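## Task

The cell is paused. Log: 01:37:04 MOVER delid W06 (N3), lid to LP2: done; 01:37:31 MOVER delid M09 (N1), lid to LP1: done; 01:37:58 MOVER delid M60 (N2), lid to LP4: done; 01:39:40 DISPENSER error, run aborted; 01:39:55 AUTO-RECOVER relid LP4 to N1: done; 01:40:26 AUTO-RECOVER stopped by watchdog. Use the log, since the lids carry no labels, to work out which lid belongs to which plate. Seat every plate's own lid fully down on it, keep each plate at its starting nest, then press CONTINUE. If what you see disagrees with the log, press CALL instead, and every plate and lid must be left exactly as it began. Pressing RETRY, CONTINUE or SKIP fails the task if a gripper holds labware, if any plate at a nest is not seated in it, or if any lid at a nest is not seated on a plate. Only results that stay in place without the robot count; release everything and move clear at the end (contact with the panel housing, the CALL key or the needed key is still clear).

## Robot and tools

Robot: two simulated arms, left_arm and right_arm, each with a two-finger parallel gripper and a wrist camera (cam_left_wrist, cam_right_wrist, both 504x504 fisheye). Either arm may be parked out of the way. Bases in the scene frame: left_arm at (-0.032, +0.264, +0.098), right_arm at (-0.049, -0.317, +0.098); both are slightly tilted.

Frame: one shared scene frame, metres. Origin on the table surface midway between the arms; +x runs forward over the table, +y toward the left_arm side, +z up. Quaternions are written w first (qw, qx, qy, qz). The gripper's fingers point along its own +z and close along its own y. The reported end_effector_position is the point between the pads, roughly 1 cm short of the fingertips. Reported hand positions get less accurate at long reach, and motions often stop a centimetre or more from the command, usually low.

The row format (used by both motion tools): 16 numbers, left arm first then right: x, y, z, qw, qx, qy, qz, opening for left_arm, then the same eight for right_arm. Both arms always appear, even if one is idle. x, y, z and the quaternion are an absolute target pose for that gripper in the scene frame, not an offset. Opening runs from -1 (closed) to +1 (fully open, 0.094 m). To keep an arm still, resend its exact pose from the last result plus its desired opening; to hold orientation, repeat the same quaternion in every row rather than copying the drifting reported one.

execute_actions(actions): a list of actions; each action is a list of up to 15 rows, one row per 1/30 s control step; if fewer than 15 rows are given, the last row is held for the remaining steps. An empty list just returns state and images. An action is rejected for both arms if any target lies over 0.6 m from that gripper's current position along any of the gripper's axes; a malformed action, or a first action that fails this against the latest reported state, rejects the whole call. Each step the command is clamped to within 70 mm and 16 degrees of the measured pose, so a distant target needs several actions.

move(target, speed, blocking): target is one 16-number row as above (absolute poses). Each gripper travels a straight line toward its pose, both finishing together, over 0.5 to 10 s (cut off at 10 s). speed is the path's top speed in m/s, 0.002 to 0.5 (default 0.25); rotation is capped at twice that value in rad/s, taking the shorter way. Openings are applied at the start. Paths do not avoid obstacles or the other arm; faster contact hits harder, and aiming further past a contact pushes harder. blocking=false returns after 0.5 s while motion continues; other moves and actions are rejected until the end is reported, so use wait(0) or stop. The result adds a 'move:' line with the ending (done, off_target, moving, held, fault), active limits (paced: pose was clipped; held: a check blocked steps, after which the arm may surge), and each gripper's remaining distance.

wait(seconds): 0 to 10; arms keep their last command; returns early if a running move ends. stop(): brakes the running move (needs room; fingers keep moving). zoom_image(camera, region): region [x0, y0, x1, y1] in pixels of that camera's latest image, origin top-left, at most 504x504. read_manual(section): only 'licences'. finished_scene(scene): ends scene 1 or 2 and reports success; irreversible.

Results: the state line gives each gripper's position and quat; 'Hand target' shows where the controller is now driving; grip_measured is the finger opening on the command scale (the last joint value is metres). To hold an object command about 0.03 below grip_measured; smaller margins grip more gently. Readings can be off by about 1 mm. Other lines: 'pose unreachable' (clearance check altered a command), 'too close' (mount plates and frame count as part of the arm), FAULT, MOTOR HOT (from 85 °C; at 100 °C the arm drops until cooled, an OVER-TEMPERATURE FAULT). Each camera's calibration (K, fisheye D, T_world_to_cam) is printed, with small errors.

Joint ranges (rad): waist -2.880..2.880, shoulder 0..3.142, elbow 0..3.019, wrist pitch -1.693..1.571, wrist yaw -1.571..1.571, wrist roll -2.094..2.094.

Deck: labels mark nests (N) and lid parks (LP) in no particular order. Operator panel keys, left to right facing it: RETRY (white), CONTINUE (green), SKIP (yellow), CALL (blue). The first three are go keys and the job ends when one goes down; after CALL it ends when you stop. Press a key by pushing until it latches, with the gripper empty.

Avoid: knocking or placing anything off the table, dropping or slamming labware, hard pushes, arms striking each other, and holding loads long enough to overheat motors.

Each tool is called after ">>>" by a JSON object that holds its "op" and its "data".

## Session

>>> {"op": "execute_actions", "data": {"actions": []}}

Scene clock: 0.00 s.
left_arm: end_effector_position=(+0.1873, +0.3492, +0.3162) grip_measured=+1.000 end_effector_quat_wxyz=(-0.228, +0.792, -0.511, +0.244) | right_arm: end_effector_position=(+0.4359, -0.3673, +0.2492) grip_measured=+1.000 end_effector_quat_wxyz=(+0.370, -0.047, +0.928, +0.016)
Joint positions: left_arm=[ 0.143  0.194  0.593 -1.141 -0.107 -1.742  0.094] | right_arm=[-0.153  1.087  0.763 -0.354 -0.016 -0.213  0.094]
Joint velocities: left_arm=[-0.015 -0.015 -0.002  0.002  0.022  0.081  0.   ] | right_arm=[ 0.005  0.005 -0.007  0.007 -0.051 -0.051  0.   ]
Motor temperatures (°C, as the motors report them): left_arm=[22 23 22 23 21 25] | right_arm=[23 25 22 21 23 24]
Hand target (left_arm): +0.190, +0.352, +0.330; -0.237, +0.789, -0.507, +0.253
Hand target (right_arm): +0.445, -0.370, +0.262; +0.383, -0.046, +0.923, +0.014
camera_calibration (this result's frames):
cam_left_wrist: T_world_to_cam=[[0.700608, 0.376635, 0.606047, -0.452683], [-0.0612463, -0.81447, 0.576964, 0.115778], [0.710913, -0.441344, -0.547557, 0.320313], [0, 0, 0, 1]] pos_world=[0.0965302, 0.406163, 0.382937]
cam_right_wrist: T_world_to_cam=[[0.101945, -0.99479, -0.000460998, -0.405431], [-0.986197, -0.101003, -0.131204, 0.428359], [0.130474, 0.0138302, -0.991355, 0.317653], [0, 0, 0, 1]] pos_world=[0.422332, -0.364446, 0.370922]

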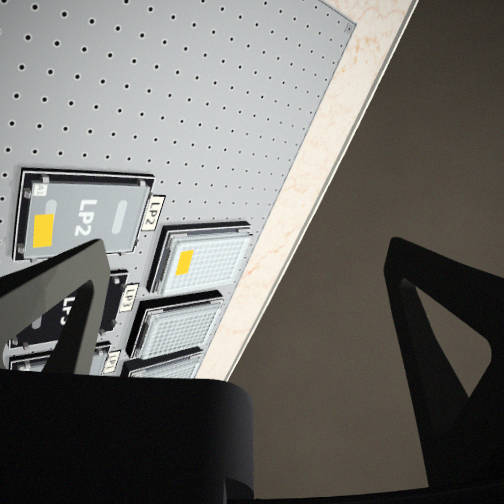

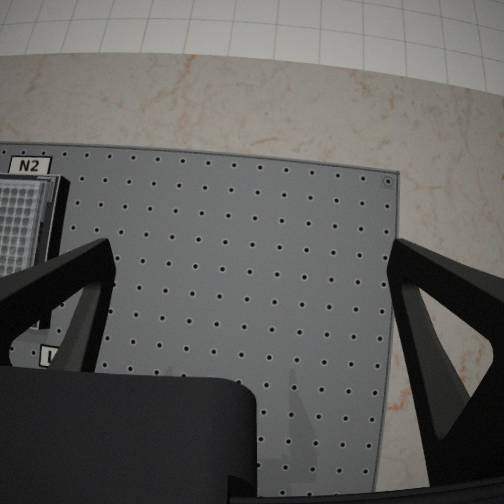

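>>> {"op": "move", "data": {"target": [0.40,0.10,0.3,0.28,0,0.96,0,1,0.2984,-0.1944,0.145,0.612,-0.176,0.754,0.164,1], "speed": 0.4}}

>>> {"op": "zoom_image", "data": {"camera": "cam_right_wrist", "region": [0,90,340,320]}}

Scene clock: 3.17 s.
left_arm: end_effector_position=(+0.3773, +0.1125, +0.2786) grip_measured=+1.000 end_effector_quat_wxyz=(+0.255, -0.002, +0.967, +0.014) | right_arm: end_effector_position=(+0.3029, -0.1973, +0.1448) grip_measured=+1.000 end_effector_quat_wxyz=(+0.615, -0.177, +0.753, +0.154)
Joint positions: left_arm=[-0.649  1.208  0.935 -0.839 -0.496 -0.478  0.094] | right_arm=[ 0.193  1.746  0.094  1.516 -0.155 -0.194  0.094]
Joint velocities: left_arm=[-0.015 -0.015 -0.012 -0.002  0.022  0.037  0.   ] | right_arm=[ 0.005  0.005 -0.007  0.007 -0.007  0.022  0.   ]
Motor temperatures (°C, as the motors report them): left_arm=[22 23 24 23 21 25] | right_arm=[23 25 23 21 23 24]
Hand target (left_arm): +0.397, +0.098, +0.304; +0.280, -0.001, +0.960, -0.003
Hand target (right_arm): +0.299, -0.194, +0.144; +0.613, -0.176, +0.753, +0.161
Off the commanded pose (left_arm): 0.034 m, 3 deg.
Off the commanded pose (right_arm): 0.005 m, 1 deg.
move: off_target (left_arm)
camera_calibration (this result's frames):
cam_left_wrist: T_world_to_cam=[[0.0151394, -0.999483, -0.0283708, 0.116266], [-0.994987, -0.0178643, 0.0983979, 0.352288], [-0.0988539, 0.0267389, -0.994743, 0.437675], [0, 0, 0, 1]] pos_world=[0.392027, 0.110796, 0.404008]
cam_right_wrist: T_world_to_cam=[[0.459538, -0.887983, -0.0176151, -0.307559], [-0.657466, -0.326775, -0.678938, 0.235806], [0.597129, 0.323579, -0.733984, 0.111693], [0, 0, 0, 1]] pos_world=[0.229674, -0.232193, 0.236661]

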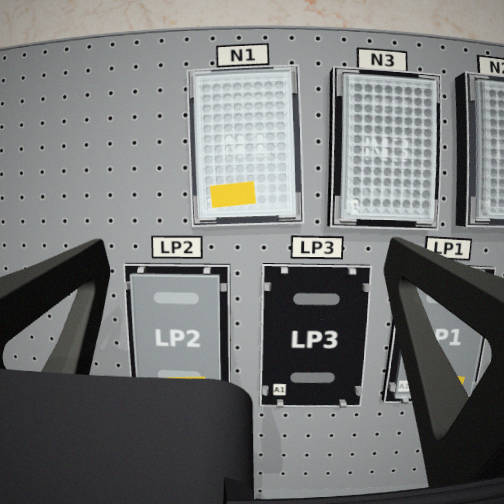

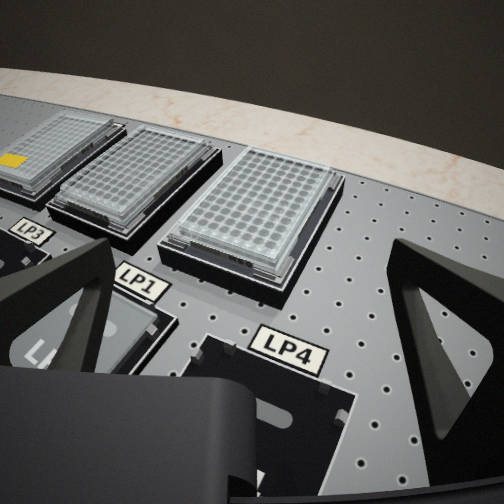

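Region (0, 90, 340, 320) of cam_right_wrist's 504x504 image, scaled by 1.482, with more detail than that image has; it fills the top 341 rows of this view, and the rest is white.

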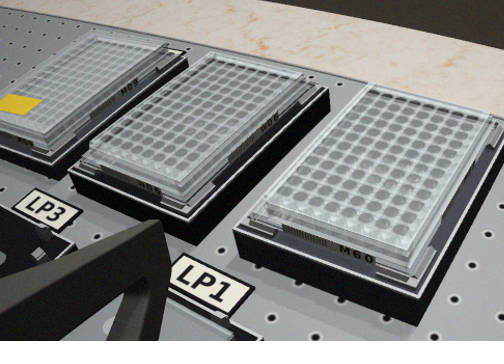

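>>> {"op": "zoom_image", "data": {"camera": "cam_right_wrist", "region": [50,120,210,240]}}

>>> {"op": "move", "data": {"target": [0.465,0.125,0.12,0,-0.015,1,0,1,0.27,-0.34,0.16,0.612,-0.176,0.754,0.164,1], "speed": 0.3}}

>>> {"op": "move", "data": {"target": [0.452,0.128,0.056,-0.012,-0.018,1,0.003,1,0.27,-0.34,0.16,0.612,-0.176,0.754,0.164,1], "speed": 0.08}}

Region (50, 120, 210, 240) of cam_right_wrist's 504x504 image, scaled by 3.150, with more detail than that image has; it fills the top 378 rows of this view, and the rest is white.

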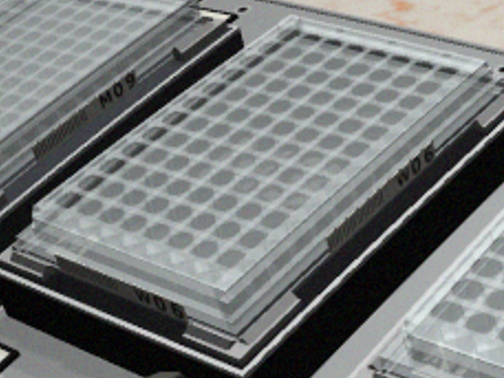

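Scene clock: 4.80 s.
left_arm: end_effector_position=(+0.4489, +0.1248, +0.1110) grip_measured=+1.000 end_effector_quat_wxyz=(-0.008, -0.015, +1.000, +0.010) | right_arm: end_effector_position=(+0.2629, -0.3347, +0.1554) grip_measured=+1.000 end_effector_quat_wxyz=(+0.604, -0.162, +0.759, +0.181)
Joint positions: left_arm=[-0.378  1.763  1.221 -0.991 -0.197 -0.39   0.094] | right_arm=[-0.601  1.332  0.028  1.042 -0.959 -0.323  0.094]
Joint velocities: left_arm=[-0.015 -0.005 -0.007  0.007 -0.037  0.007  0.   ] | right_arm=[ 0.005 -0.024 -0.002 -0.017  0.037 -0.007  0.   ]
Motor temperatures (°C, as the motors report them): left_arm=[22 23 24 23 21 25] | right_arm=[23 25 23 21 23 24]
Hand target (left_arm): +0.467, +0.123, +0.121; +0.001, -0.015, +1.000, +0.005
Hand target (right_arm): +0.270, -0.341, +0.162; +0.613, -0.172, +0.753, +0.168
Off the commanded pose (left_arm): 0.018 m, 1 deg.
Off the commanded pose (right_arm): 0.010 m, 3 deg.
move: off_target (left_arm, right_arm)
camera_calibration (this result's frames):
cam_left_wrist: T_world_to_cam=[[0.0324413, -0.999177, -0.0243643, 0.114504], [-0.80603, -0.0405688, 0.590482, 0.303658], [-0.590984, 0.000482336, -0.806683, 0.480983], [0, 0, 0, 1]] pos_world=[0.525297, 0.126497, 0.211486]
cam_right_wrist: T_world_to_cam=[[0.469811, -0.878858, -0.082981, -0.400482], [-0.679741, -0.300183, -0.66921, 0.185134], [0.563231, 0.370808, -0.738425, 0.21318], [0, 0, 0, 1]] pos_world=[0.193925, -0.375442, 0.248078]

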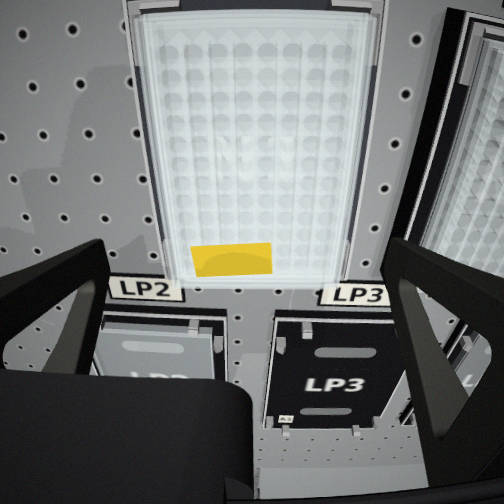

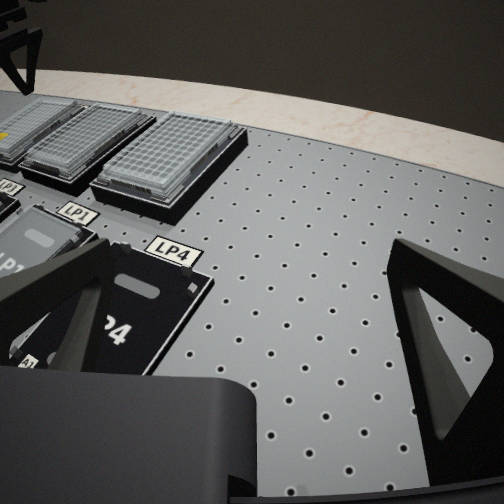

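Scene clock: 5.87 s.
left_arm: end_effector_position=(+0.4558, +0.1231, +0.0714) grip_measured=+1.000 end_effector_quat_wxyz=(-0.003, -0.019, +1.000, +0.001) | right_arm: end_effector_position=(+0.2630, -0.3350, +0.1548) grip_measured=+1.000 end_effector_quat_wxyz=(+0.604, -0.167, +0.759, +0.176)
Joint positions: left_arm=[-0.358  1.831  1.2   -0.883 -0.184 -0.374  0.094] | right_arm=[-0.601  1.331  0.028  1.039 -0.956 -0.34   0.094]
Joint velocities: left_arm=[-0.015 -0.005 -0.002 -0.022 -0.051  0.037  0.   ] | right_arm=[-0.005 -0.005 -0.012 -0.002 -0.037 -0.022  0.   ]
Motor temperatures (°C, as the motors report them): left_arm=[22 23 24 23 21 25] | right_arm=[23 25 23 21 23 24]
Hand target (left_arm): +0.453, +0.128, +0.056; -0.012, -0.018, +1.000, +0.003
Hand target (right_arm): +0.270, -0.340, +0.160; +0.612, -0.176, +0.753, +0.164
Off the commanded pose (left_arm): 0.017 m, 1 deg.
Off the commanded pose (right_arm): 0.010 m, 2 deg.
move: off_target (left_arm)
camera_calibration (this result's frames):
cam_left_wrist: T_world_to_cam=[[0.0403218, -0.99916, -0.00731554, 0.106795], [-0.812213, -0.03704, 0.582184, 0.335497], [-0.581966, -0.0175329, -0.813024, 0.451703], [0, 0, 0, 1]] pos_world=[0.531064, 0.127052, 0.172706]
cam_right_wrist: T_world_to_cam=[[0.470937, -0.879522, -0.0682572, -0.403629], [-0.676274, -0.310257, -0.668128, 0.180207], [0.566456, 0.360807, -0.740909, 0.209037], [0, 0, 0, 1]] pos_world=[0.193543, -0.374513, 0.247729]

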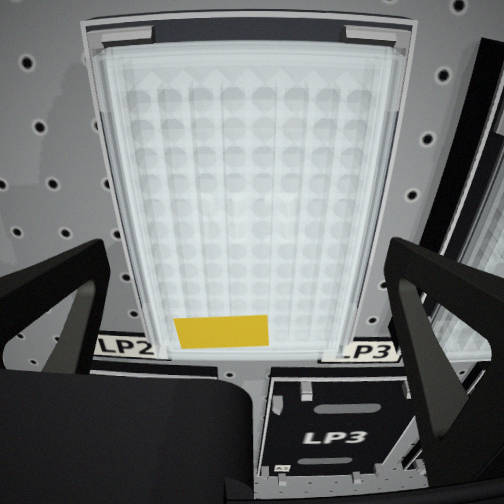

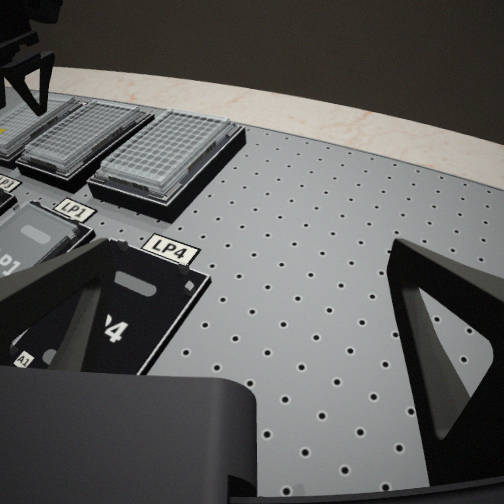

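The log matches the deck, and the gripper is aligned.

>>> {"op": "execute_actions", "data": {"actions": [[[0.452,0.128,0.048,-0.012,-0.018,1,0.003,1,0.27,-0.34,0.16,0.612,-0.176,0.754,0.164,1]],[[0.452,0.128,0.041,-0.012,-0.018,1,0.003,1,0.27,-0.34,0.16,0.612,-0.176,0.754,0.164,1]]]}}

Scene clock: 6.93 s.
left_arm: end_effector_position=(+0.4573, +0.1222, +0.0601) grip_measured=+1.000 end_effector_quat_wxyz=(+0.001, -0.018, +1.000, +0.000) | right_arm: end_effector_position=(+0.2629, -0.3350, +0.1548) grip_measured=+1.000 end_effector_quat_wxyz=(+0.604, -0.168, +0.759, +0.176)
Joint positions: left_arm=[-0.355  1.849  1.193 -0.848 -0.184 -0.367  0.094] | right_arm=[-0.601  1.331  0.028  1.038 -0.956 -0.341  0.094]
Joint velocities: left_arm=[-0.005  0.005  0.002 -0.002 -0.007 -0.066  0.   ] | right_arm=[-0.015 -0.005 -0.012 -0.007 -0.007 -0.066  0.   ]
Motor temperatures (°C, as the motors report them): left_arm=[22 23 24 23 21 25] | right_arm=[23 25 23 21 23 24]
Hand target (left_arm): +0.452, +0.128, +0.041; -0.012, -0.018, +1.000, +0.003
Hand target (right_arm): +0.270, -0.340, +0.160; +0.612, -0.176, +0.753, +0.164
Off the commanded pose (left_arm): 0.021 m, 1 deg.
Off the commanded pose (right_arm): 0.010 m, 2 deg.
camera_calibration (this result's frames):
cam_left_wrist: T_world_to_cam=[[0.0387812, -0.999238, -0.00437638, 0.106284], [-0.816408, -0.0342102, 0.576461, 0.345129], [-0.576171, -0.0187829, -0.817113, 0.4411], [0, 0, 0, 1]] pos_world=[0.531793, 0.126295, 0.161941]
cam_right_wrist: T_world_to_cam=[[0.471096, -0.87947, -0.0678331, -0.403697], [-0.676201, -0.310691, -0.667999, 0.179973], [0.56641, 0.360561, -0.741064, 0.208954], [0, 0, 0, 1]] pos_world=[0.193524, -0.374465, 0.247686]

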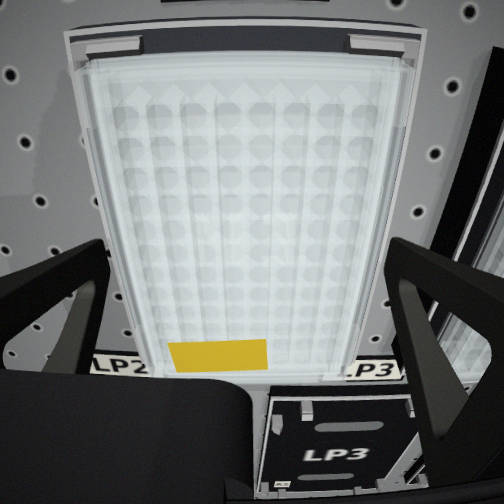

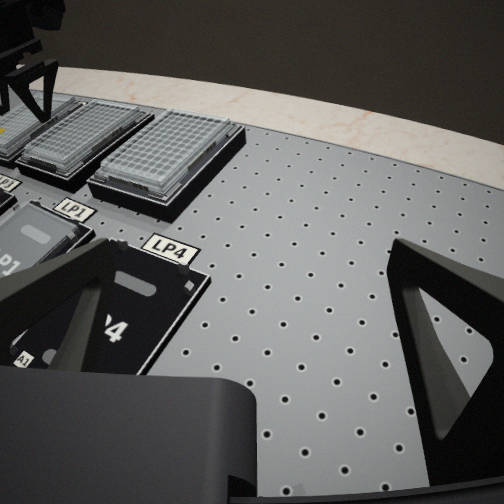

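>>> {"op": "execute_actions", "data": {"actions": [[[0.451,0.129,0.036,-0.014,-0.018,1,0.008,1,0.27,-0.34,0.16,0.612,-0.176,0.754,0.164,1]],[[0.451,0.129,0.036,-0.014,-0.018,1,0.008,0.745,0.27,-0.34,0.16,0.612,-0.176,0.754,0.164,1]]]}}

Scene clock: 8.03 s.
left_arm: end_effector_position=(+0.4568, +0.1218, +0.0562) grip_measured=+0.773 end_effector_quat_wxyz=(-0.001, -0.018, +1.000, +0.001) | right_arm: end_effector_position=(+0.2629, -0.3350, +0.1548) grip_measured=+1.000 end_effector_quat_wxyz=(+0.604, -0.168, +0.759, +0.176)
Joint positions: left_arm=[-0.355  1.858  1.193 -0.844 -0.185 -0.367  0.083] | right_arm=[-0.601  1.331  0.028  1.038 -0.956 -0.341  0.094]
Joint velocities: left_arm=[ 0.005 -0.005  0.027  0.007  0.007 -0.022 -0.   ] | right_arm=[-0.005 -0.005 -0.007 -0.012 -0.007 -0.007  0.   ]
Motor temperatures (°C, as the motors report them): left_arm=[22 23 24 23 21 25] | right_arm=[23 25 23 21 23 24]
Hand target (left_arm): +0.451, +0.129, +0.037; -0.014, -0.018, +1.000, +0.008
Hand target (right_arm): +0.270, -0.340, +0.160; +0.612, -0.176, +0.753, +0.164
Off the commanded pose (left_arm): 0.022 m, 2 deg.
Off the commanded pose (right_arm): 0.010 m, 2 deg.
camera_calibration (this result's frames):
cam_left_wrist: T_world_to_cam=[[0.037686, -0.999267, -0.00679772, 0.106501], [-0.814611, -0.0346605, 0.578971, 0.346139], [-0.578782, -0.0162816, -0.81532, 0.438411], [0, 0, 0, 1]] pos_world=[0.5317, 0.125558, 0.157765]
cam_right_wrist: T_world_to_cam=[[0.471096, -0.87947, -0.0678331, -0.403697], [-0.676201, -0.310691, -0.667999, 0.179973], [0.56641, 0.360561, -0.741064, 0.208954], [0, 0, 0, 1]] pos_world=[0.193524, -0.374465, 0.247686]

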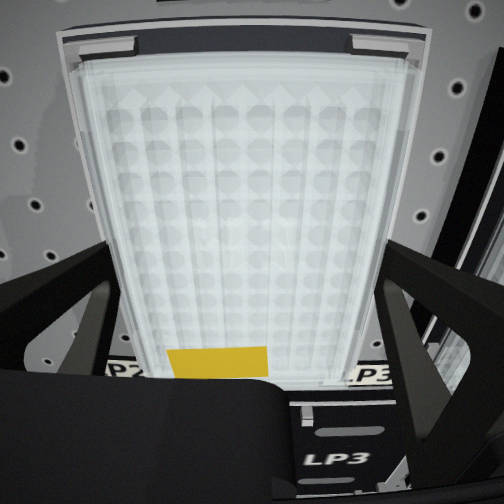

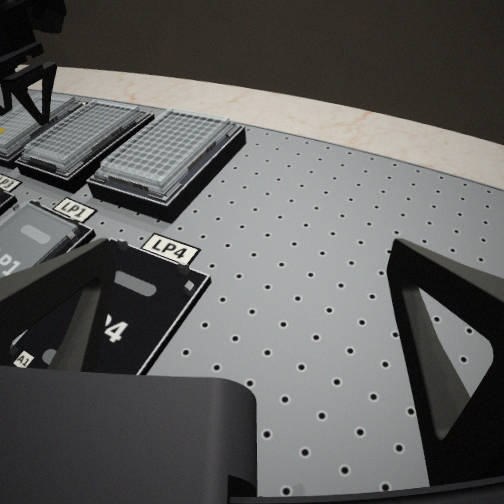

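>>> {"op": "execute_actions", "data": {"actions": [[[0.457,0.123,0.056,-0.001,-0.018,1,0.002,0.745,0.27,-0.34,0.16,0.612,-0.176,0.754,0.164,1]],[[0.463,0.123,0.074,0.015,-0.018,1,-0.004,0.745,0.27,-0.34,0.16,0.612,-0.176,0.754,0.164,1]],[[0.464,0.123,0.082,0.017,-0.018,1,-0.005,0.745,0.27,-0.34,0.16,0.612,-0.176,0.754,0.164,1]],[[0.464,0.123,0.090,0.017,-0.018,1,-0.005,0.745,0.27,-0.34,0.16,0.612,-0.176,0.754,0.164,1]]]}}

Scene clock: 10.17 s.
left_arm: end_effector_position=(+0.4587, +0.1246, +0.0737) grip_measured=+0.773 end_effector_quat_wxyz=(+0.007, -0.019, +1.000, -0.002) | right_arm: end_effector_position=(+0.2630, -0.3350, +0.1547) grip_measured=+1.000 end_effector_quat_wxyz=(+0.604, -0.167, +0.759, +0.176)
Joint positions: left_arm=[-0.355  1.82   1.193 -0.864 -0.185 -0.367  0.083] | right_arm=[-0.601  1.331  0.028  1.038 -0.955 -0.341  0.094]
Joint velocities: left_arm=[-0.024 -0.005 -0.002 -0.007  0.022 -0.037 -0.001] | right_arm=[-0.015 -0.015  0.012  0.002 -0.022 -0.051  0.   ]
Motor temperatures (°C, as the motors report them): left_arm=[22 23 24 23 21 25] | right_arm=[23 25 23 21 23 24]
Hand target (left_arm): +0.464, +0.123, +0.090; +0.017, -0.018, +1.000, -0.005
Hand target (right_arm): +0.270, -0.340, +0.160; +0.612, -0.176, +0.753, +0.164
Off the commanded pose (left_arm): 0.017 m, 1 deg.
Off the commanded pose (right_arm): 0.010 m, 2 deg.
camera_calibration (this result's frames):
cam_left_wrist: T_world_to_cam=[[0.040805, -0.999167, -0.000822853, 0.10747], [-0.823443, -0.0340951, 0.566373, 0.342494], [-0.565929, -0.0224333, -0.824149, 0.449383], [0, 0, 0, 1]] pos_world=[0.531958, 0.129139, 0.176467]
cam_right_wrist: T_world_to_cam=[[0.470788, -0.87964, -0.067759, -0.403747], [-0.676373, -0.31055, -0.667891, 0.18003], [0.566462, 0.360266, -0.741168, 0.208846], [0, 0, 0, 1]] pos_world=[0.193544, -0.374484, 0.247673]

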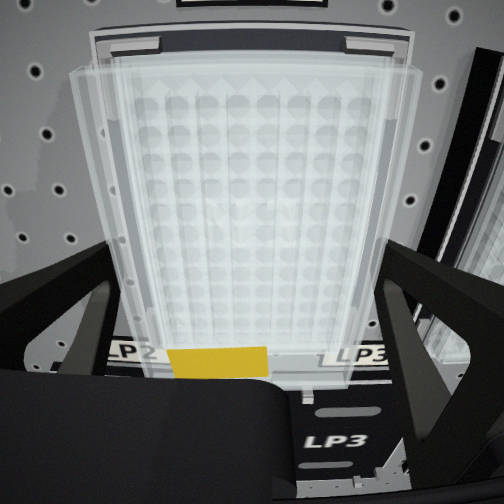

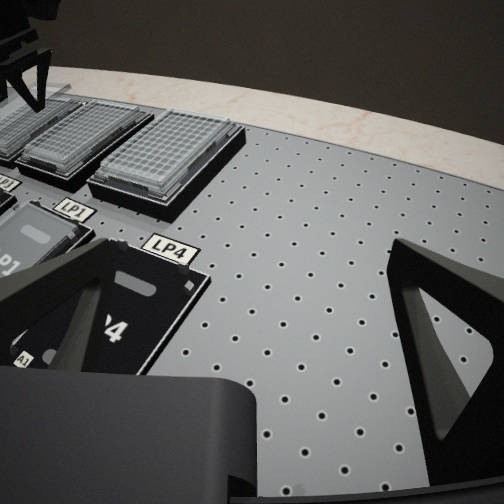

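Clean lift. Moving to N2.

>>> {"op": "move", "data": {"target": [0.465,0.11,0.135,0,0,1,0,0.745,0.27,-0.34,0.16,0.612,-0.176,0.754,0.164,1], "speed": 0.15}}

>>> {"op": "move", "data": {"target": [0.462,-0.152,0.11,0,0.01,1,0,0.745,0.27,-0.34,0.16,0.612,-0.176,0.754,0.164,1], "speed": 0.2}}

>>> {"op": "move", "data": {"target": [0.452,-0.138,0.066,-0.004,0.01,1,0.004,0.745,0.27,-0.34,0.16,0.612,-0.176,0.754,0.164,1], "speed": 0.06}}

Scene clock: 11.17 s.
left_arm: end_effector_position=(+0.4474, +0.1170, +0.1143) grip_measured=+0.773 end_effector_quat_wxyz=(-0.019, +0.004, +1.000, +0.007) | right_arm: end_effector_position=(+0.2630, -0.3350, +0.1547) grip_measured=+1.000 end_effector_quat_wxyz=(+0.604, -0.167, +0.759, +0.176)
Joint positions: left_arm=[-0.391  1.774  1.243 -1.024 -0.185 -0.367  0.083] | right_arm=[-0.601  1.331  0.028  1.038 -0.955 -0.341  0.094]
Joint velocities: left_arm=[-0.005 -0.015  0.002 -0.012 -0.022  0.007 -0.001] | right_arm=[-0.005 -0.005  0.007  0.002 -0.022  0.066  0.   ]
Motor temperatures (°C, as the motors report them): left_arm=[22 23 24 23 21 25] | right_arm=[23 25 23 21 23 24]
Hand target (left_arm): +0.463, +0.111, +0.135; +0.000, +0.000, +1.000, -0.000
Hand target (right_arm): +0.270, -0.340, +0.160; +0.612, -0.176, +0.753, +0.164
Off the commanded pose (left_arm): 0.028 m, 2 deg.
Off the commanded pose (right_arm): 0.010 m, 2 deg.
move: off_target (left_arm)
camera_calibration (this result's frames):
cam_left_wrist: T_world_to_cam=[[-0.00680055, -0.999805, -0.0185416, 0.123792], [-0.793432, -0.00589033, 0.60863, 0.288384], [-0.608621, 0.0188505, -0.793237, 0.486971], [0, 0, 0, 1]] pos_world=[0.526035, 0.116287, 0.21306]
cam_right_wrist: T_world_to_cam=[[0.470788, -0.87964, -0.067759, -0.403747], [-0.676373, -0.31055, -0.667891, 0.18003], [0.566462, 0.360266, -0.741168, 0.208846], [0, 0, 0, 1]] pos_world=[0.193544, -0.374484, 0.247673]

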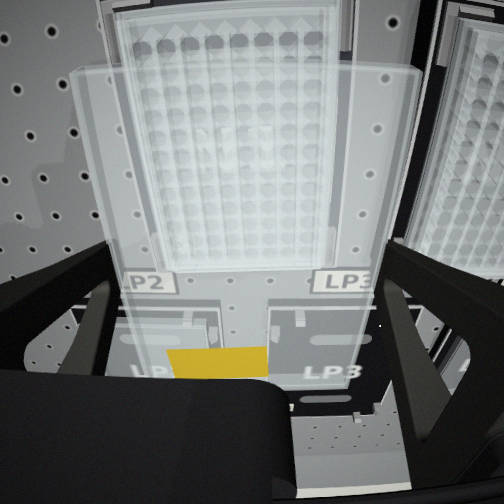

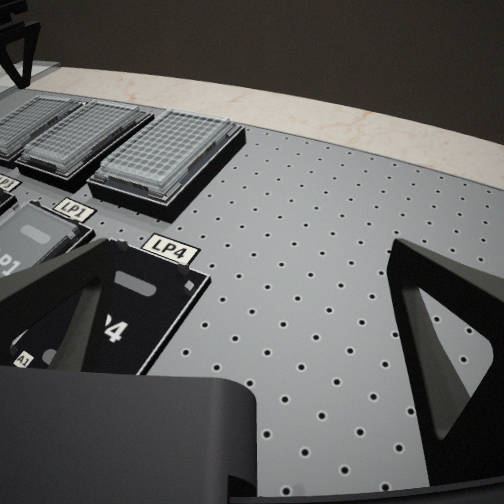

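Scene clock: 12.97 s.
left_arm: end_effector_position=(+0.4455, -0.1426, +0.1109) grip_measured=+0.773 end_effector_quat_wxyz=(-0.005, +0.018, +1.000, -0.001) | right_arm: end_effector_position=(+0.2630, -0.3350, +0.1547) grip_measured=+1.000 end_effector_quat_wxyz=(+0.604, -0.167, +0.759, +0.176)
Joint positions: left_arm=[-0.777  2.147  1.717 -1.164 -0.186 -0.727  0.083] | right_arm=[-0.601  1.331  0.028  1.038 -0.955 -0.341  0.094]
Joint velocities: left_arm=[-0.015 -0.005  0.017 -0.012  0.007 -0.081  0.   ] | right_arm=[-0.015  0.005 -0.017  0.007 -0.051 -0.037  0.   ]
Motor temperatures (°C, as the motors report them): left_arm=[22 24 25 23 21 25] | right_arm=[23 25 23 21 23 24]
Hand target (left_arm): +0.457, -0.153, +0.112; +0.000, +0.010, +1.000, -0.003
Hand target (right_arm): +0.270, -0.340, +0.160; +0.612, -0.176, +0.753, +0.164
Off the commanded pose (left_arm): 0.019 m, 1 deg.
Off the commanded pose (right_arm): 0.010 m, 2 deg.
move: off_target (left_arm)
camera_calibration (this result's frames):
cam_left_wrist: T_world_to_cam=[[-0.0331982, -0.999446, -0.00252999, -0.125831], [-0.810283, 0.0254328, 0.585487, 0.301966], [-0.585098, 0.0214871, -0.810678, 0.479898], [0, 0, 0, 1]] pos_world=[0.521288, -0.143753, 0.211927]
cam_right_wrist: T_world_to_cam=[[0.470788, -0.87964, -0.067759, -0.403747], [-0.676373, -0.31055, -0.667891, 0.18003], [0.566462, 0.360266, -0.741168, 0.208846], [0, 0, 0, 1]] pos_world=[0.193544, -0.374484, 0.247673]

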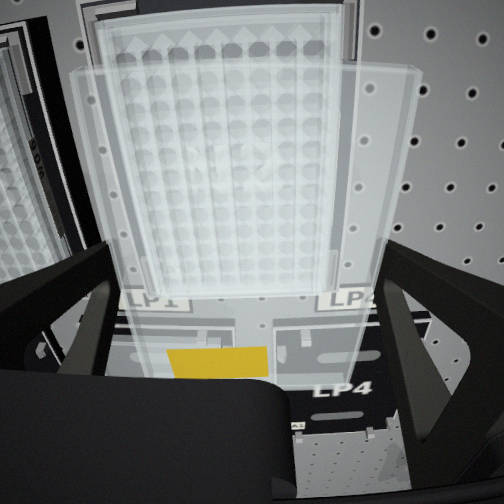

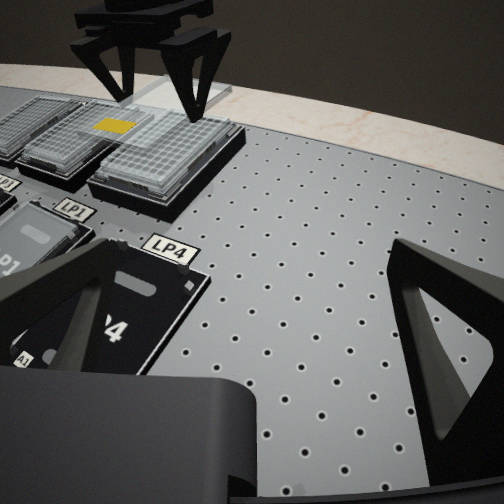

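Scene clock: 14.17 s.
left_arm: end_effector_position=(+0.4522, -0.1455, +0.0916) grip_measured=+0.773 end_effector_quat_wxyz=(+0.005, +0.011, +1.000, -0.007) | right_arm: end_effector_position=(+0.2630, -0.3350, +0.1547) grip_measured=+1.000 end_effector_quat_wxyz=(+0.604, -0.167, +0.759, +0.176)
Joint positions: left_arm=[-0.769  2.171  1.705 -1.103 -0.191 -0.727  0.083] | right_arm=[-0.601  1.331  0.028  1.038 -0.955 -0.341  0.094]
Joint velocities: left_arm=[ 0.005 -0.005 -0.007  0.007 -0.007 -0.022 -0.   ] | right_arm=[-0.005 -0.005 -0.007  0.007 -0.007 -0.022  0.   ]
Motor temperatures (°C, as the motors report them): left_arm=[22 24 25 23 21 25] | right_arm=[23 25 23 21 23 24]
Hand target (left_arm): +0.452, -0.138, +0.067; -0.004, +0.010, +1.000, +0.004
Hand target (right_arm): +0.270, -0.340, +0.160; +0.612, -0.176, +0.753, +0.164
Off the commanded pose (left_arm): 0.027 m, 2 deg.
Off the commanded pose (right_arm): 0.010 m, 2 deg.
move: off_target (left_arm)
camera_calibration (this result's frames):
cam_left_wrist: T_world_to_cam=[[-0.0202273, -0.999757, 0.00873726, -0.135438], [-0.822182, 0.0216056, 0.568814, 0.325128], [-0.568865, 0.00432194, -0.82242, 0.459366], [0, 0, 0, 1]] pos_world=[0.525892, -0.144415, 0.194038]
cam_right_wrist: T_world_to_cam=[[0.470788, -0.87964, -0.067759, -0.403747], [-0.676373, -0.31055, -0.667891, 0.18003], [0.566462, 0.360266, -0.741168, 0.208846], [0, 0, 0, 1]] pos_world=[0.193544, -0.374484, 0.247673]

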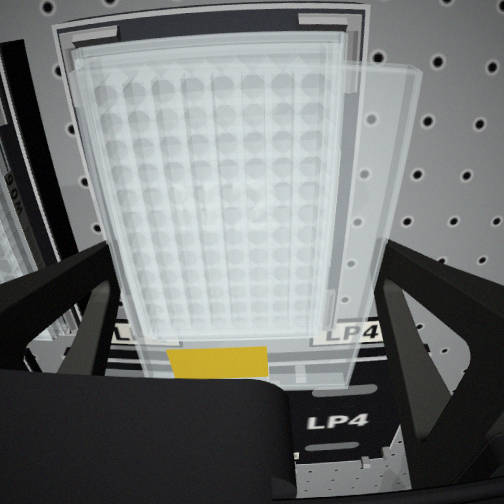

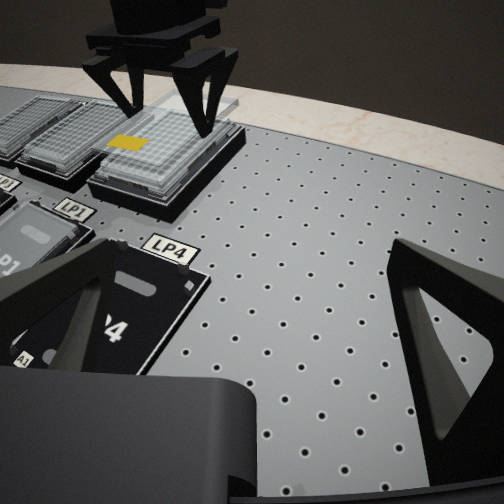

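>>> {"op": "execute_actions", "data": {"actions": [[[0.454,-0.133,0.064,-0.006,0,1,0.007,0.745,0.27,-0.34,0.16,0.612,-0.176,0.754,0.164,1]],[[0.455,-0.128,0.060,-0.008,-0.005,1,0.010,0.745,0.27,-0.34,0.16,0.612,-0.176,0.754,0.164,1]]]}}

Scene clock: 15.27 s.
left_arm: end_effector_position=(+0.4566, -0.1357, +0.0871) grip_measured=+0.773 end_effector_quat_wxyz=(+0.003, +0.004, +1.000, -0.002) | right_arm: end_effector_position=(+0.2630, -0.3350, +0.1547) grip_measured=+1.000 end_effector_quat_wxyz=(+0.604, -0.168, +0.759, +0.175)
Joint positions: left_arm=[-0.753  2.171  1.698 -1.103 -0.195 -0.727  0.083] | right_arm=[-0.601  1.331  0.028  1.038 -0.955 -0.341  0.094]
Joint velocities: left_arm=[-0.005 -0.005 -0.007  0.002 -0.022  0.066  0.   ] | right_arm=[-0.005 -0.005 -0.002 -0.002  0.022  0.037  0.   ]
Motor temperatures (°C, as the motors report them): left_arm=[22 24 25 23 21 25] | right_arm=[23 25 23 21 23 24]
Hand target (left_arm): +0.455, -0.128, +0.061; -0.008, -0.005, +1.000, +0.010
Hand target (right_arm): +0.270, -0.340, +0.160; +0.612, -0.176, +0.753, +0.164
Off the commanded pose (left_arm): 0.028 m, 2 deg.
Off the commanded pose (right_arm): 0.010 m, 2 deg.
camera_calibration (this result's frames):
cam_left_wrist: T_world_to_cam=[[-0.00576649, -0.999983, -0.000792853, -0.131325], [-0.819778, 0.00427328, 0.572665, 0.327248], [-0.572652, 0.00395223, -0.819789, 0.459635], [0, 0, 0, 1]] pos_world=[0.530724, -0.134537, 0.189296]
cam_right_wrist: T_world_to_cam=[[0.47087, -0.879625, -0.0673868, -0.403821], [-0.676228, -0.310823, -0.667911, 0.179904], [0.566566, 0.360068, -0.741185, 0.208755], [0, 0, 0, 1]] pos_world=[0.19353, -0.374459, 0.247673]

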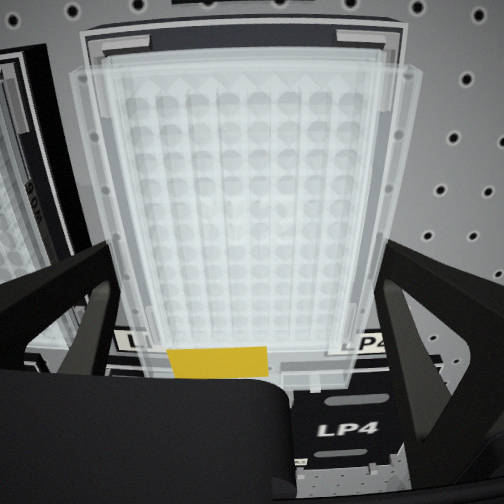

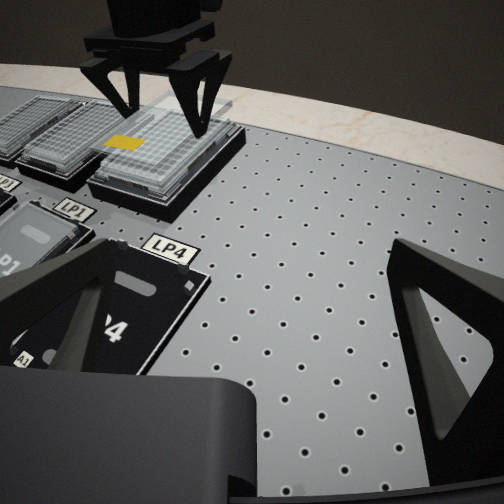

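>>> {"op": "execute_actions", "data": {"actions": [[[0.455,-0.1285,0.056,-0.009,-0.014,1,0.011,0.745,0.27,-0.34,0.16,0.612,-0.176,0.754,0.164,1]]]}}

Scene clock: 15.80 s.
left_arm: end_effector_position=(+0.4561, -0.1362, +0.0839) grip_measured=+0.773 end_effector_quat_wxyz=(+0.002, -0.004, +1.000, -0.001) | right_arm: end_effector_position=(+0.2630, -0.3350, +0.1547) grip_measured=+1.000 end_effector_quat_wxyz=(+0.604, -0.168, +0.759, +0.175)
Joint positions: left_arm=[-0.753  2.177  1.698 -1.1   -0.195 -0.742  0.083] | right_arm=[-0.601  1.331  0.028  1.038 -0.955 -0.341  0.094]
Joint velocities: left_arm=[-0.005 -0.005  0.002  0.012 -0.037 -0.007  0.   ] | right_arm=[-0.005 -0.015  0.017  0.007 -0.022  0.007  0.   ]
Motor temperatures (°C, as the motors report them): left_arm=[22 24 25 23 21 25] | right_arm=[23 25 23 21 23 24]
Hand target (left_arm): +0.455, -0.128, +0.057; -0.009, -0.014, +1.000, +0.011
Hand target (right_arm): +0.270, -0.340, +0.160; +0.612, -0.176, +0.753, +0.164
Off the commanded pose (left_arm): 0.029 m, 2 deg.
Off the commanded pose (right_arm): 0.010 m, 2 deg.
camera_calibration (this result's frames):
cam_left_wrist: T_world_to_cam=[[0.00942944, -0.999953, -0.00222623, -0.138608], [-0.818764, -0.0089989, 0.57406, 0.326351], [-0.574053, -0.0035903, -0.81881, 0.45631], [0, 0, 0, 1]] pos_world=[0.530458, -0.134026, 0.185978]
cam_right_wrist: T_world_to_cam=[[0.47087, -0.879625, -0.0673868, -0.403821], [-0.676228, -0.310823, -0.667911, 0.179904], [0.566566, 0.360068, -0.741185, 0.208755], [0, 0, 0, 1]] pos_world=[0.19353, -0.374459, 0.247673]

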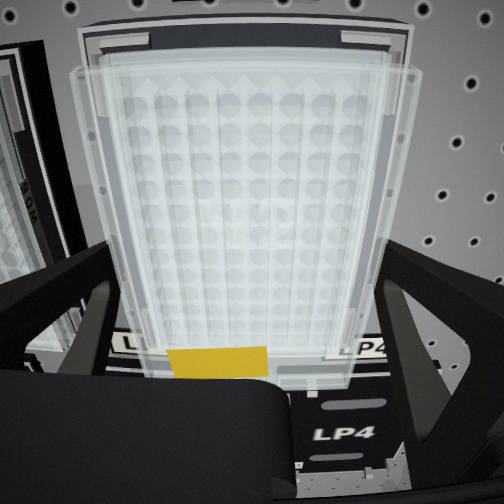

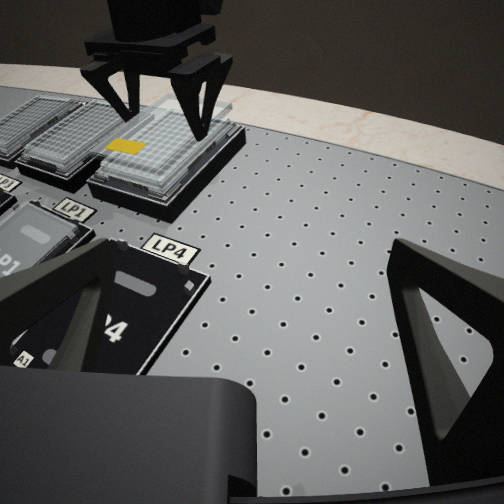

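>>> {"op": "execute_actions", "data": {"actions": [[[0.4555,-0.127,0.051,-0.008,-0.014,1,0.018,0.745,0.27,-0.34,0.16,0.612,-0.176,0.754,0.164,1]]]}}

>>> {"op": "execute_actions", "data": {"actions": [[[0.4555,-0.1275,0.045,-0.009,-0.014,1,0.019,0.745,0.27,-0.34,0.16,0.612,-0.176,0.754,0.164,1]]]}}

Scene clock: 16.40 s.
left_arm: end_effector_position=(+0.4553, -0.1346, +0.0767) grip_measured=+0.773 end_effector_quat_wxyz=(+0.002, -0.003, +1.000, +0.007) | right_arm: end_effector_position=(+0.2630, -0.3350, +0.1547) grip_measured=+1.000 end_effector_quat_wxyz=(+0.604, -0.168, +0.759, +0.175)
Joint positions: left_arm=[-0.753  2.189  1.698 -1.1   -0.207 -0.744  0.083] | right_arm=[-0.601  1.331  0.028  1.038 -0.955 -0.341  0.094]
Joint velocities: left_arm=[ 0.005 -0.005  0.002 -0.002 -0.066 -0.081  0.   ] | right_arm=[ 0.024  0.005 -0.027  0.007 -0.037 -0.022  0.   ]
Motor temperatures (°C, as the motors report them): left_arm=[22 24 25 23 21 25] | right_arm=[23 25 23 21 23 24]
Hand target (left_arm): +0.455, -0.127, +0.051; -0.008, -0.014, +1.000, +0.018
Hand target (right_arm): +0.270, -0.340, +0.160; +0.612, -0.176, +0.753, +0.164
Off the commanded pose (left_arm): 0.027 m, 2 deg.
Off the commanded pose (right_arm): 0.010 m, 2 deg.
camera_calibration (this result's frames):
cam_left_wrist: T_world_to_cam=[[0.00857179, -0.999782, -0.0190306, -0.135306], [-0.818246, -0.0179525, 0.574588, 0.328342], [-0.574805, 0.0106465, -0.818221, 0.452057], [0, 0, 0, 1]] pos_world=[0.529669, -0.134195, 0.178646]
cam_right_wrist: T_world_to_cam=[[0.47087, -0.879625, -0.0673868, -0.403821], [-0.676228, -0.310823, -0.667911, 0.179904], [0.566566, 0.360068, -0.741185, 0.208755], [0, 0, 0, 1]] pos_world=[0.19353, -0.374459, 0.247673]

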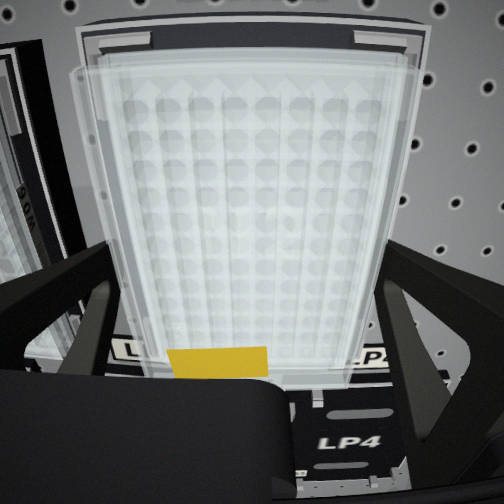

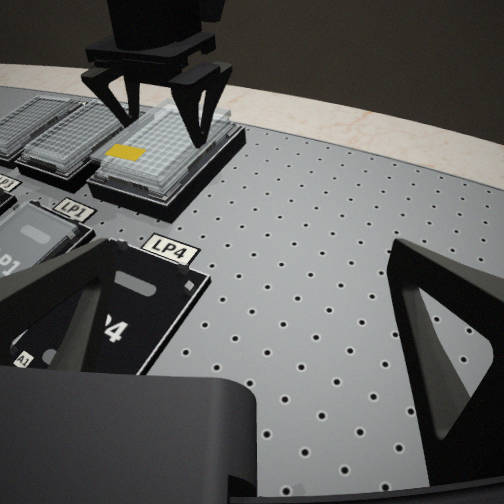

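Scene clock: 16.90 s.
left_arm: end_effector_position=(+0.4546, -0.1354, +0.0712) grip_measured=+0.773 end_effector_quat_wxyz=(+0.001, -0.003, +1.000, +0.008) | right_arm: end_effector_position=(+0.2630, -0.3350, +0.1547) grip_measured=+1.000 end_effector_quat_wxyz=(+0.604, -0.168, +0.759, +0.175)
Joint positions: left_arm=[-0.753  2.198  1.698 -1.093 -0.207 -0.745  0.083] | right_arm=[-0.601  1.331  0.028  1.038 -0.955 -0.341  0.094]
Joint velocities: left_arm=[-0.005 -0.005  0.002 -0.012 -0.051  0.051 -0.001] | right_arm=[ 0.015 -0.005 -0.012 -0.002  0.022 -0.081  0.   ]
Motor temperatures (°C, as the motors report them): left_arm=[22 24 25 23 21 25] | right_arm=[23 25 23 21 23 24]
Hand target (left_arm): +0.455, -0.127, +0.046; -0.009, -0.014, +1.000, +0.019
Hand target (right_arm): +0.270, -0.340, +0.160; +0.612, -0.176, +0.753, +0.164
Off the commanded pose (left_arm): 0.027 m, 2 deg.
Off the commanded pose (right_arm): 0.010 m, 2 deg.
camera_calibration (this result's frames):
cam_left_wrist: T_world_to_cam=[[0.00870162, -0.99974, -0.0210584, -0.136192], [-0.816973, -0.0192511, 0.576355, 0.330076], [-0.576611, 0.0121889, -0.816928, 0.448153], [0, 0, 0, 1]] pos_world=[0.529258, -0.135265, 0.173]
cam_right_wrist: T_world_to_cam=[[0.47087, -0.879625, -0.0673868, -0.403821], [-0.676228, -0.310823, -0.667911, 0.179904], [0.566566, 0.360068, -0.741185, 0.208755], [0, 0, 0, 1]] pos_world=[0.19353, -0.374459, 0.247673]

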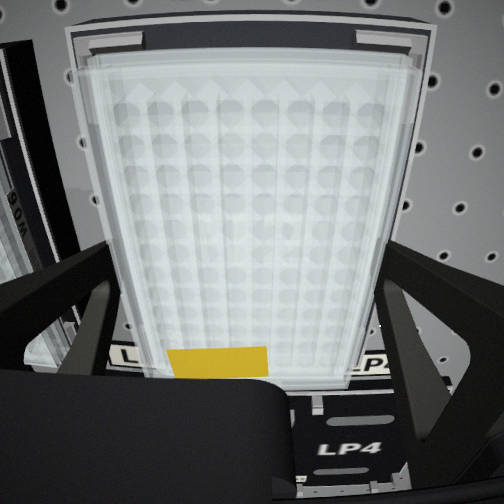

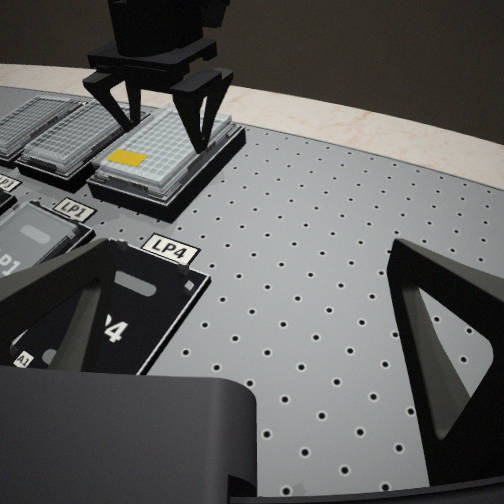

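Seated. Releasing, then fetching the LP1 lid.

>>> {"op": "execute_actions", "data": {"actions": [[[0.455,-0.1355,0.071,0.001,-0.003,1,0.008,1,0.27,-0.34,0.16,0.612,-0.176,0.754,0.164,1]],[[0.46,-0.139,0.095,0.014,-0.003,1,-0.006,1,0.27,-0.34,0.16,0.612,-0.176,0.754,0.164,1]],[[0.46,-0.14,0.118,0.016,-0.003,1,-0.008,1,0.27,-0.34,0.16,0.612,-0.176,0.754,0.164,1]],[[0.45,-0.14,0.14,0.016,-0.003,1,-0.008,1,0.27,-0.34,0.16,0.612,-0.176,0.754,0.164,1]]]}}

>>> {"op": "move", "data": {"target": [0.28,-0.07,0.10,0,0,1,0,1,0.27,-0.34,0.16,0.612,-0.176,0.754,0.164,1]}}

>>> {"op": "move", "data": {"target": [0.275,-0.062,0.046,-0.007,-0.004,1,0.01,1,0.27,-0.34,0.16,0.612,-0.176,0.754,0.164,1], "speed": 0.07}}

Scene clock: 19.07 s.
left_arm: end_effector_position=(+0.4511, -0.1358, +0.1243) grip_measured=+0.999 end_effector_quat_wxyz=(+0.012, -0.001, +1.000, -0.003) | right_arm: end_effector_position=(+0.2630, -0.3350, +0.1547) grip_measured=+1.000 end_effector_quat_wxyz=(+0.604, -0.168, +0.759, +0.175)
Joint positions: left_arm=[-0.773  2.113  1.698 -1.15  -0.207 -0.754  0.094] | right_arm=[-0.601  1.331  0.028  1.038 -0.955 -0.341  0.094]
Joint velocities: left_arm=[ 0.005 -0.015 -0.007 -0.027 -0.007 -0.051 -0.   ] | right_arm=[-0.015  0.005  0.007  0.002  0.037 -0.095  0.   ]
Motor temperatures (°C, as the motors report them): left_arm=[22 24 25 23 21 25] | right_arm=[23 25 23 21 23 24]
Hand target (left_arm): +0.449, -0.139, +0.140; +0.016, -0.003, +1.000, -0.008
Hand target (right_arm): +0.270, -0.340, +0.160; +0.612, -0.176, +0.753, +0.164
Off the commanded pose (left_arm): 0.016 m, 1 deg.
Off the commanded pose (right_arm): 0.010 m, 2 deg.
camera_calibration (this result's frames):
cam_left_wrist: T_world_to_cam=[[0.00421695, -0.99999, 0.0015328, -0.136218], [-0.83033, -0.00264731, 0.557266, 0.307263], [-0.557257, -0.0036227, -0.830332, 0.480336], [0, 0, 0, 1]] pos_world=[0.523375, -0.133663, 0.22782]
cam_right_wrist: T_world_to_cam=[[0.47087, -0.879625, -0.0673868, -0.403821], [-0.676228, -0.310823, -0.667911, 0.179904], [0.566566, 0.360068, -0.741185, 0.208755], [0, 0, 0, 1]] pos_world=[0.19353, -0.374459, 0.247673]

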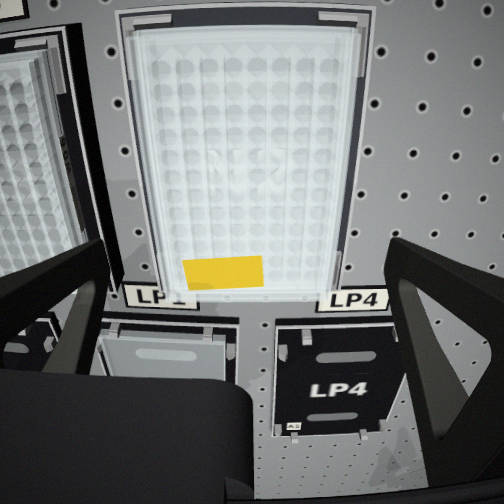

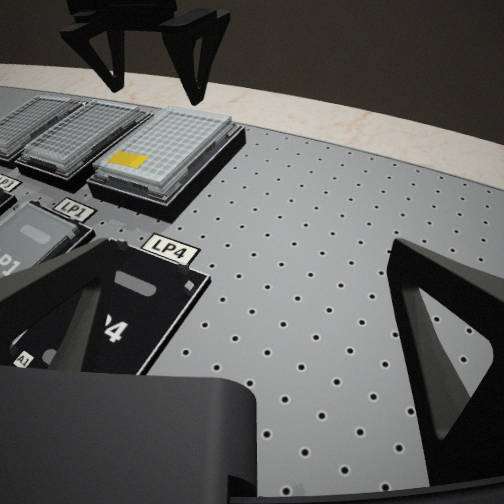

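Scene clock: 20.30 s.
left_arm: end_effector_position=(+0.2805, -0.0648, +0.0903) grip_measured=+0.999 end_effector_quat_wxyz=(-0.010, +0.007, +1.000, +0.012) | right_arm: end_effector_position=(+0.2630, -0.3350, +0.1547) grip_measured=+1.000 end_effector_quat_wxyz=(+0.604, -0.168, +0.759, +0.175)
Joint positions: left_arm=[-0.895  1.834  1.1   -0.908 -0.191 -0.874  0.094] | right_arm=[-0.601  1.331  0.028  1.038 -0.955 -0.341  0.094]
Joint velocities: left_arm=[ 0.015 -0.015 -0.007  0.007 -0.066 -0.095  0.001] | right_arm=[ 0.005 -0.005 -0.002 -0.022  0.022 -0.037  0.   ]
Motor temperatures (°C, as the motors report them): left_arm=[22 24 25 23 21 25] | right_arm=[23 25 23 21 23 24]
Hand target (left_arm): +0.281, -0.069, +0.097; -0.001, +0.000, +1.000, -0.000
Hand target (right_arm): +0.270, -0.340, +0.160; +0.612, -0.176, +0.753, +0.164
Off the commanded pose (left_arm): 0.011 m, 2 deg.
Off the commanded pose (right_arm): 0.010 m, 2 deg.
move: off_target (left_arm)
camera_calibration (this result's frames):
cam_left_wrist: T_world_to_cam=[[-0.011048, -0.99954, -0.0282446, -0.0574437], [-0.805103, -0.00786021, 0.593083, 0.17407], [-0.593032, 0.0292922, -0.804646, 0.367064], [0, 0, 0, 1]] pos_world=[0.357191, -0.0668012, 0.190496]
cam_right_wrist: T_world_to_cam=[[0.47087, -0.879625, -0.0673868, -0.403821], [-0.676228, -0.310823, -0.667911, 0.179904], [0.566566, 0.360068, -0.741185, 0.208755], [0, 0, 0, 1]] pos_world=[0.19353, -0.374459, 0.247673]

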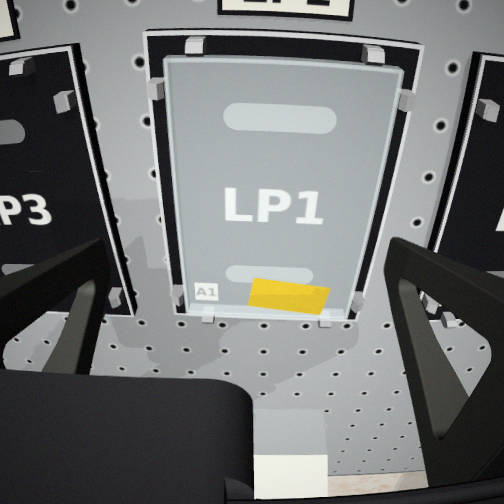

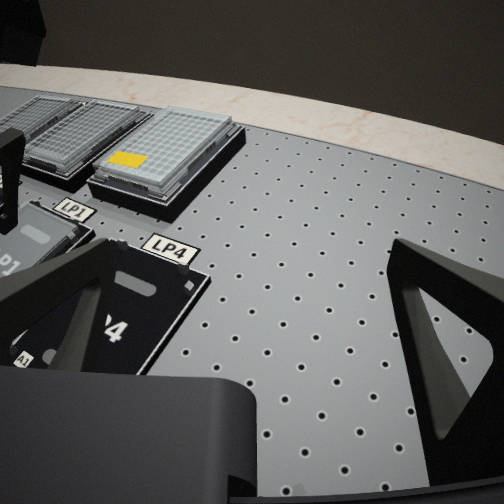

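Scene clock: 21.30 s.
left_arm: end_effector_position=(+0.2761, -0.0686, +0.0603) grip_measured=+0.999 end_effector_quat_wxyz=(-0.001, +0.004, +1.000, +0.002) | right_arm: end_effector_position=(+0.2630, -0.3350, +0.1547) grip_measured=+1.000 end_effector_quat_wxyz=(+0.604, -0.168, +0.759, +0.175)
Joint positions: left_arm=[-0.895  1.877  1.06  -0.798 -0.191 -0.874  0.094] | right_arm=[-0.601  1.331  0.028  1.038 -0.955 -0.341  0.094]
Joint velocities: left_arm=[ 0.015 -0.015  0.007  0.002  0.066  0.007 -0.002] | right_arm=[-0.005  0.005 -0.007 -0.007  0.022 -0.037  0.   ]
Motor temperatures (°C, as the motors report them): left_arm=[22 24 25 23 21 25] | right_arm=[23 25 23 21 23 24]
Hand target (left_arm): +0.275, -0.062, +0.046; -0.007, -0.004, +1.000, +0.010
Hand target (right_arm): +0.270, -0.340, +0.160; +0.612, -0.176, +0.753, +0.164
Off the commanded pose (left_arm): 0.016 m, 1 deg.
Off the commanded pose (right_arm): 0.010 m, 2 deg.
move: off_target (left_arm)
camera_calibration (this result's frames):
cam_left_wrist: T_world_to_cam=[[-0.00576416, -0.999948, -0.00845394, -0.0648302], [-0.814732, -0.000205675, 0.579837, 0.192279], [-0.579809, 0.01023, -0.814688, 0.336186], [0, 0, 0, 1]] pos_world=[0.351205, -0.0682265, 0.161848]
cam_right_wrist: T_world_to_cam=[[0.47087, -0.879625, -0.0673868, -0.403821], [-0.676228, -0.310823, -0.667911, 0.179904], [0.566566, 0.360068, -0.741185, 0.208755], [0, 0, 0, 1]] pos_world=[0.19353, -0.374459, 0.247673]

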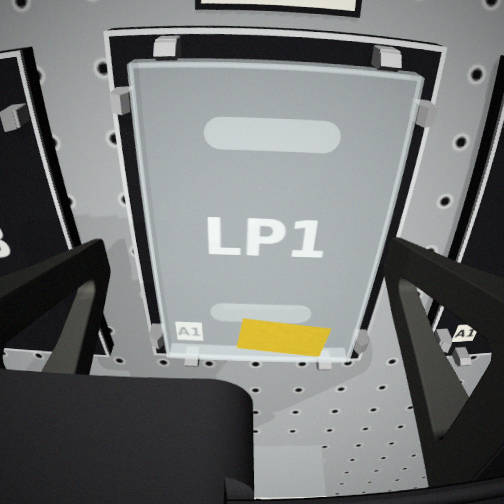

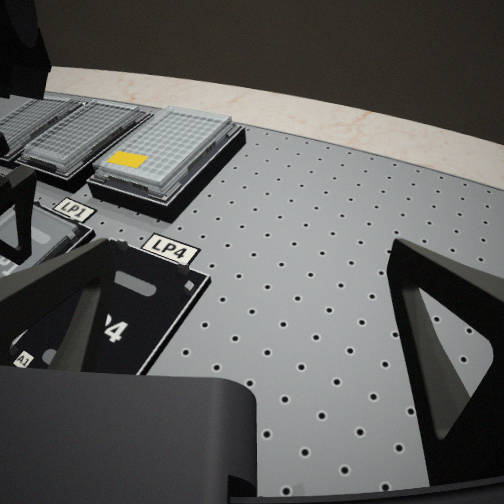

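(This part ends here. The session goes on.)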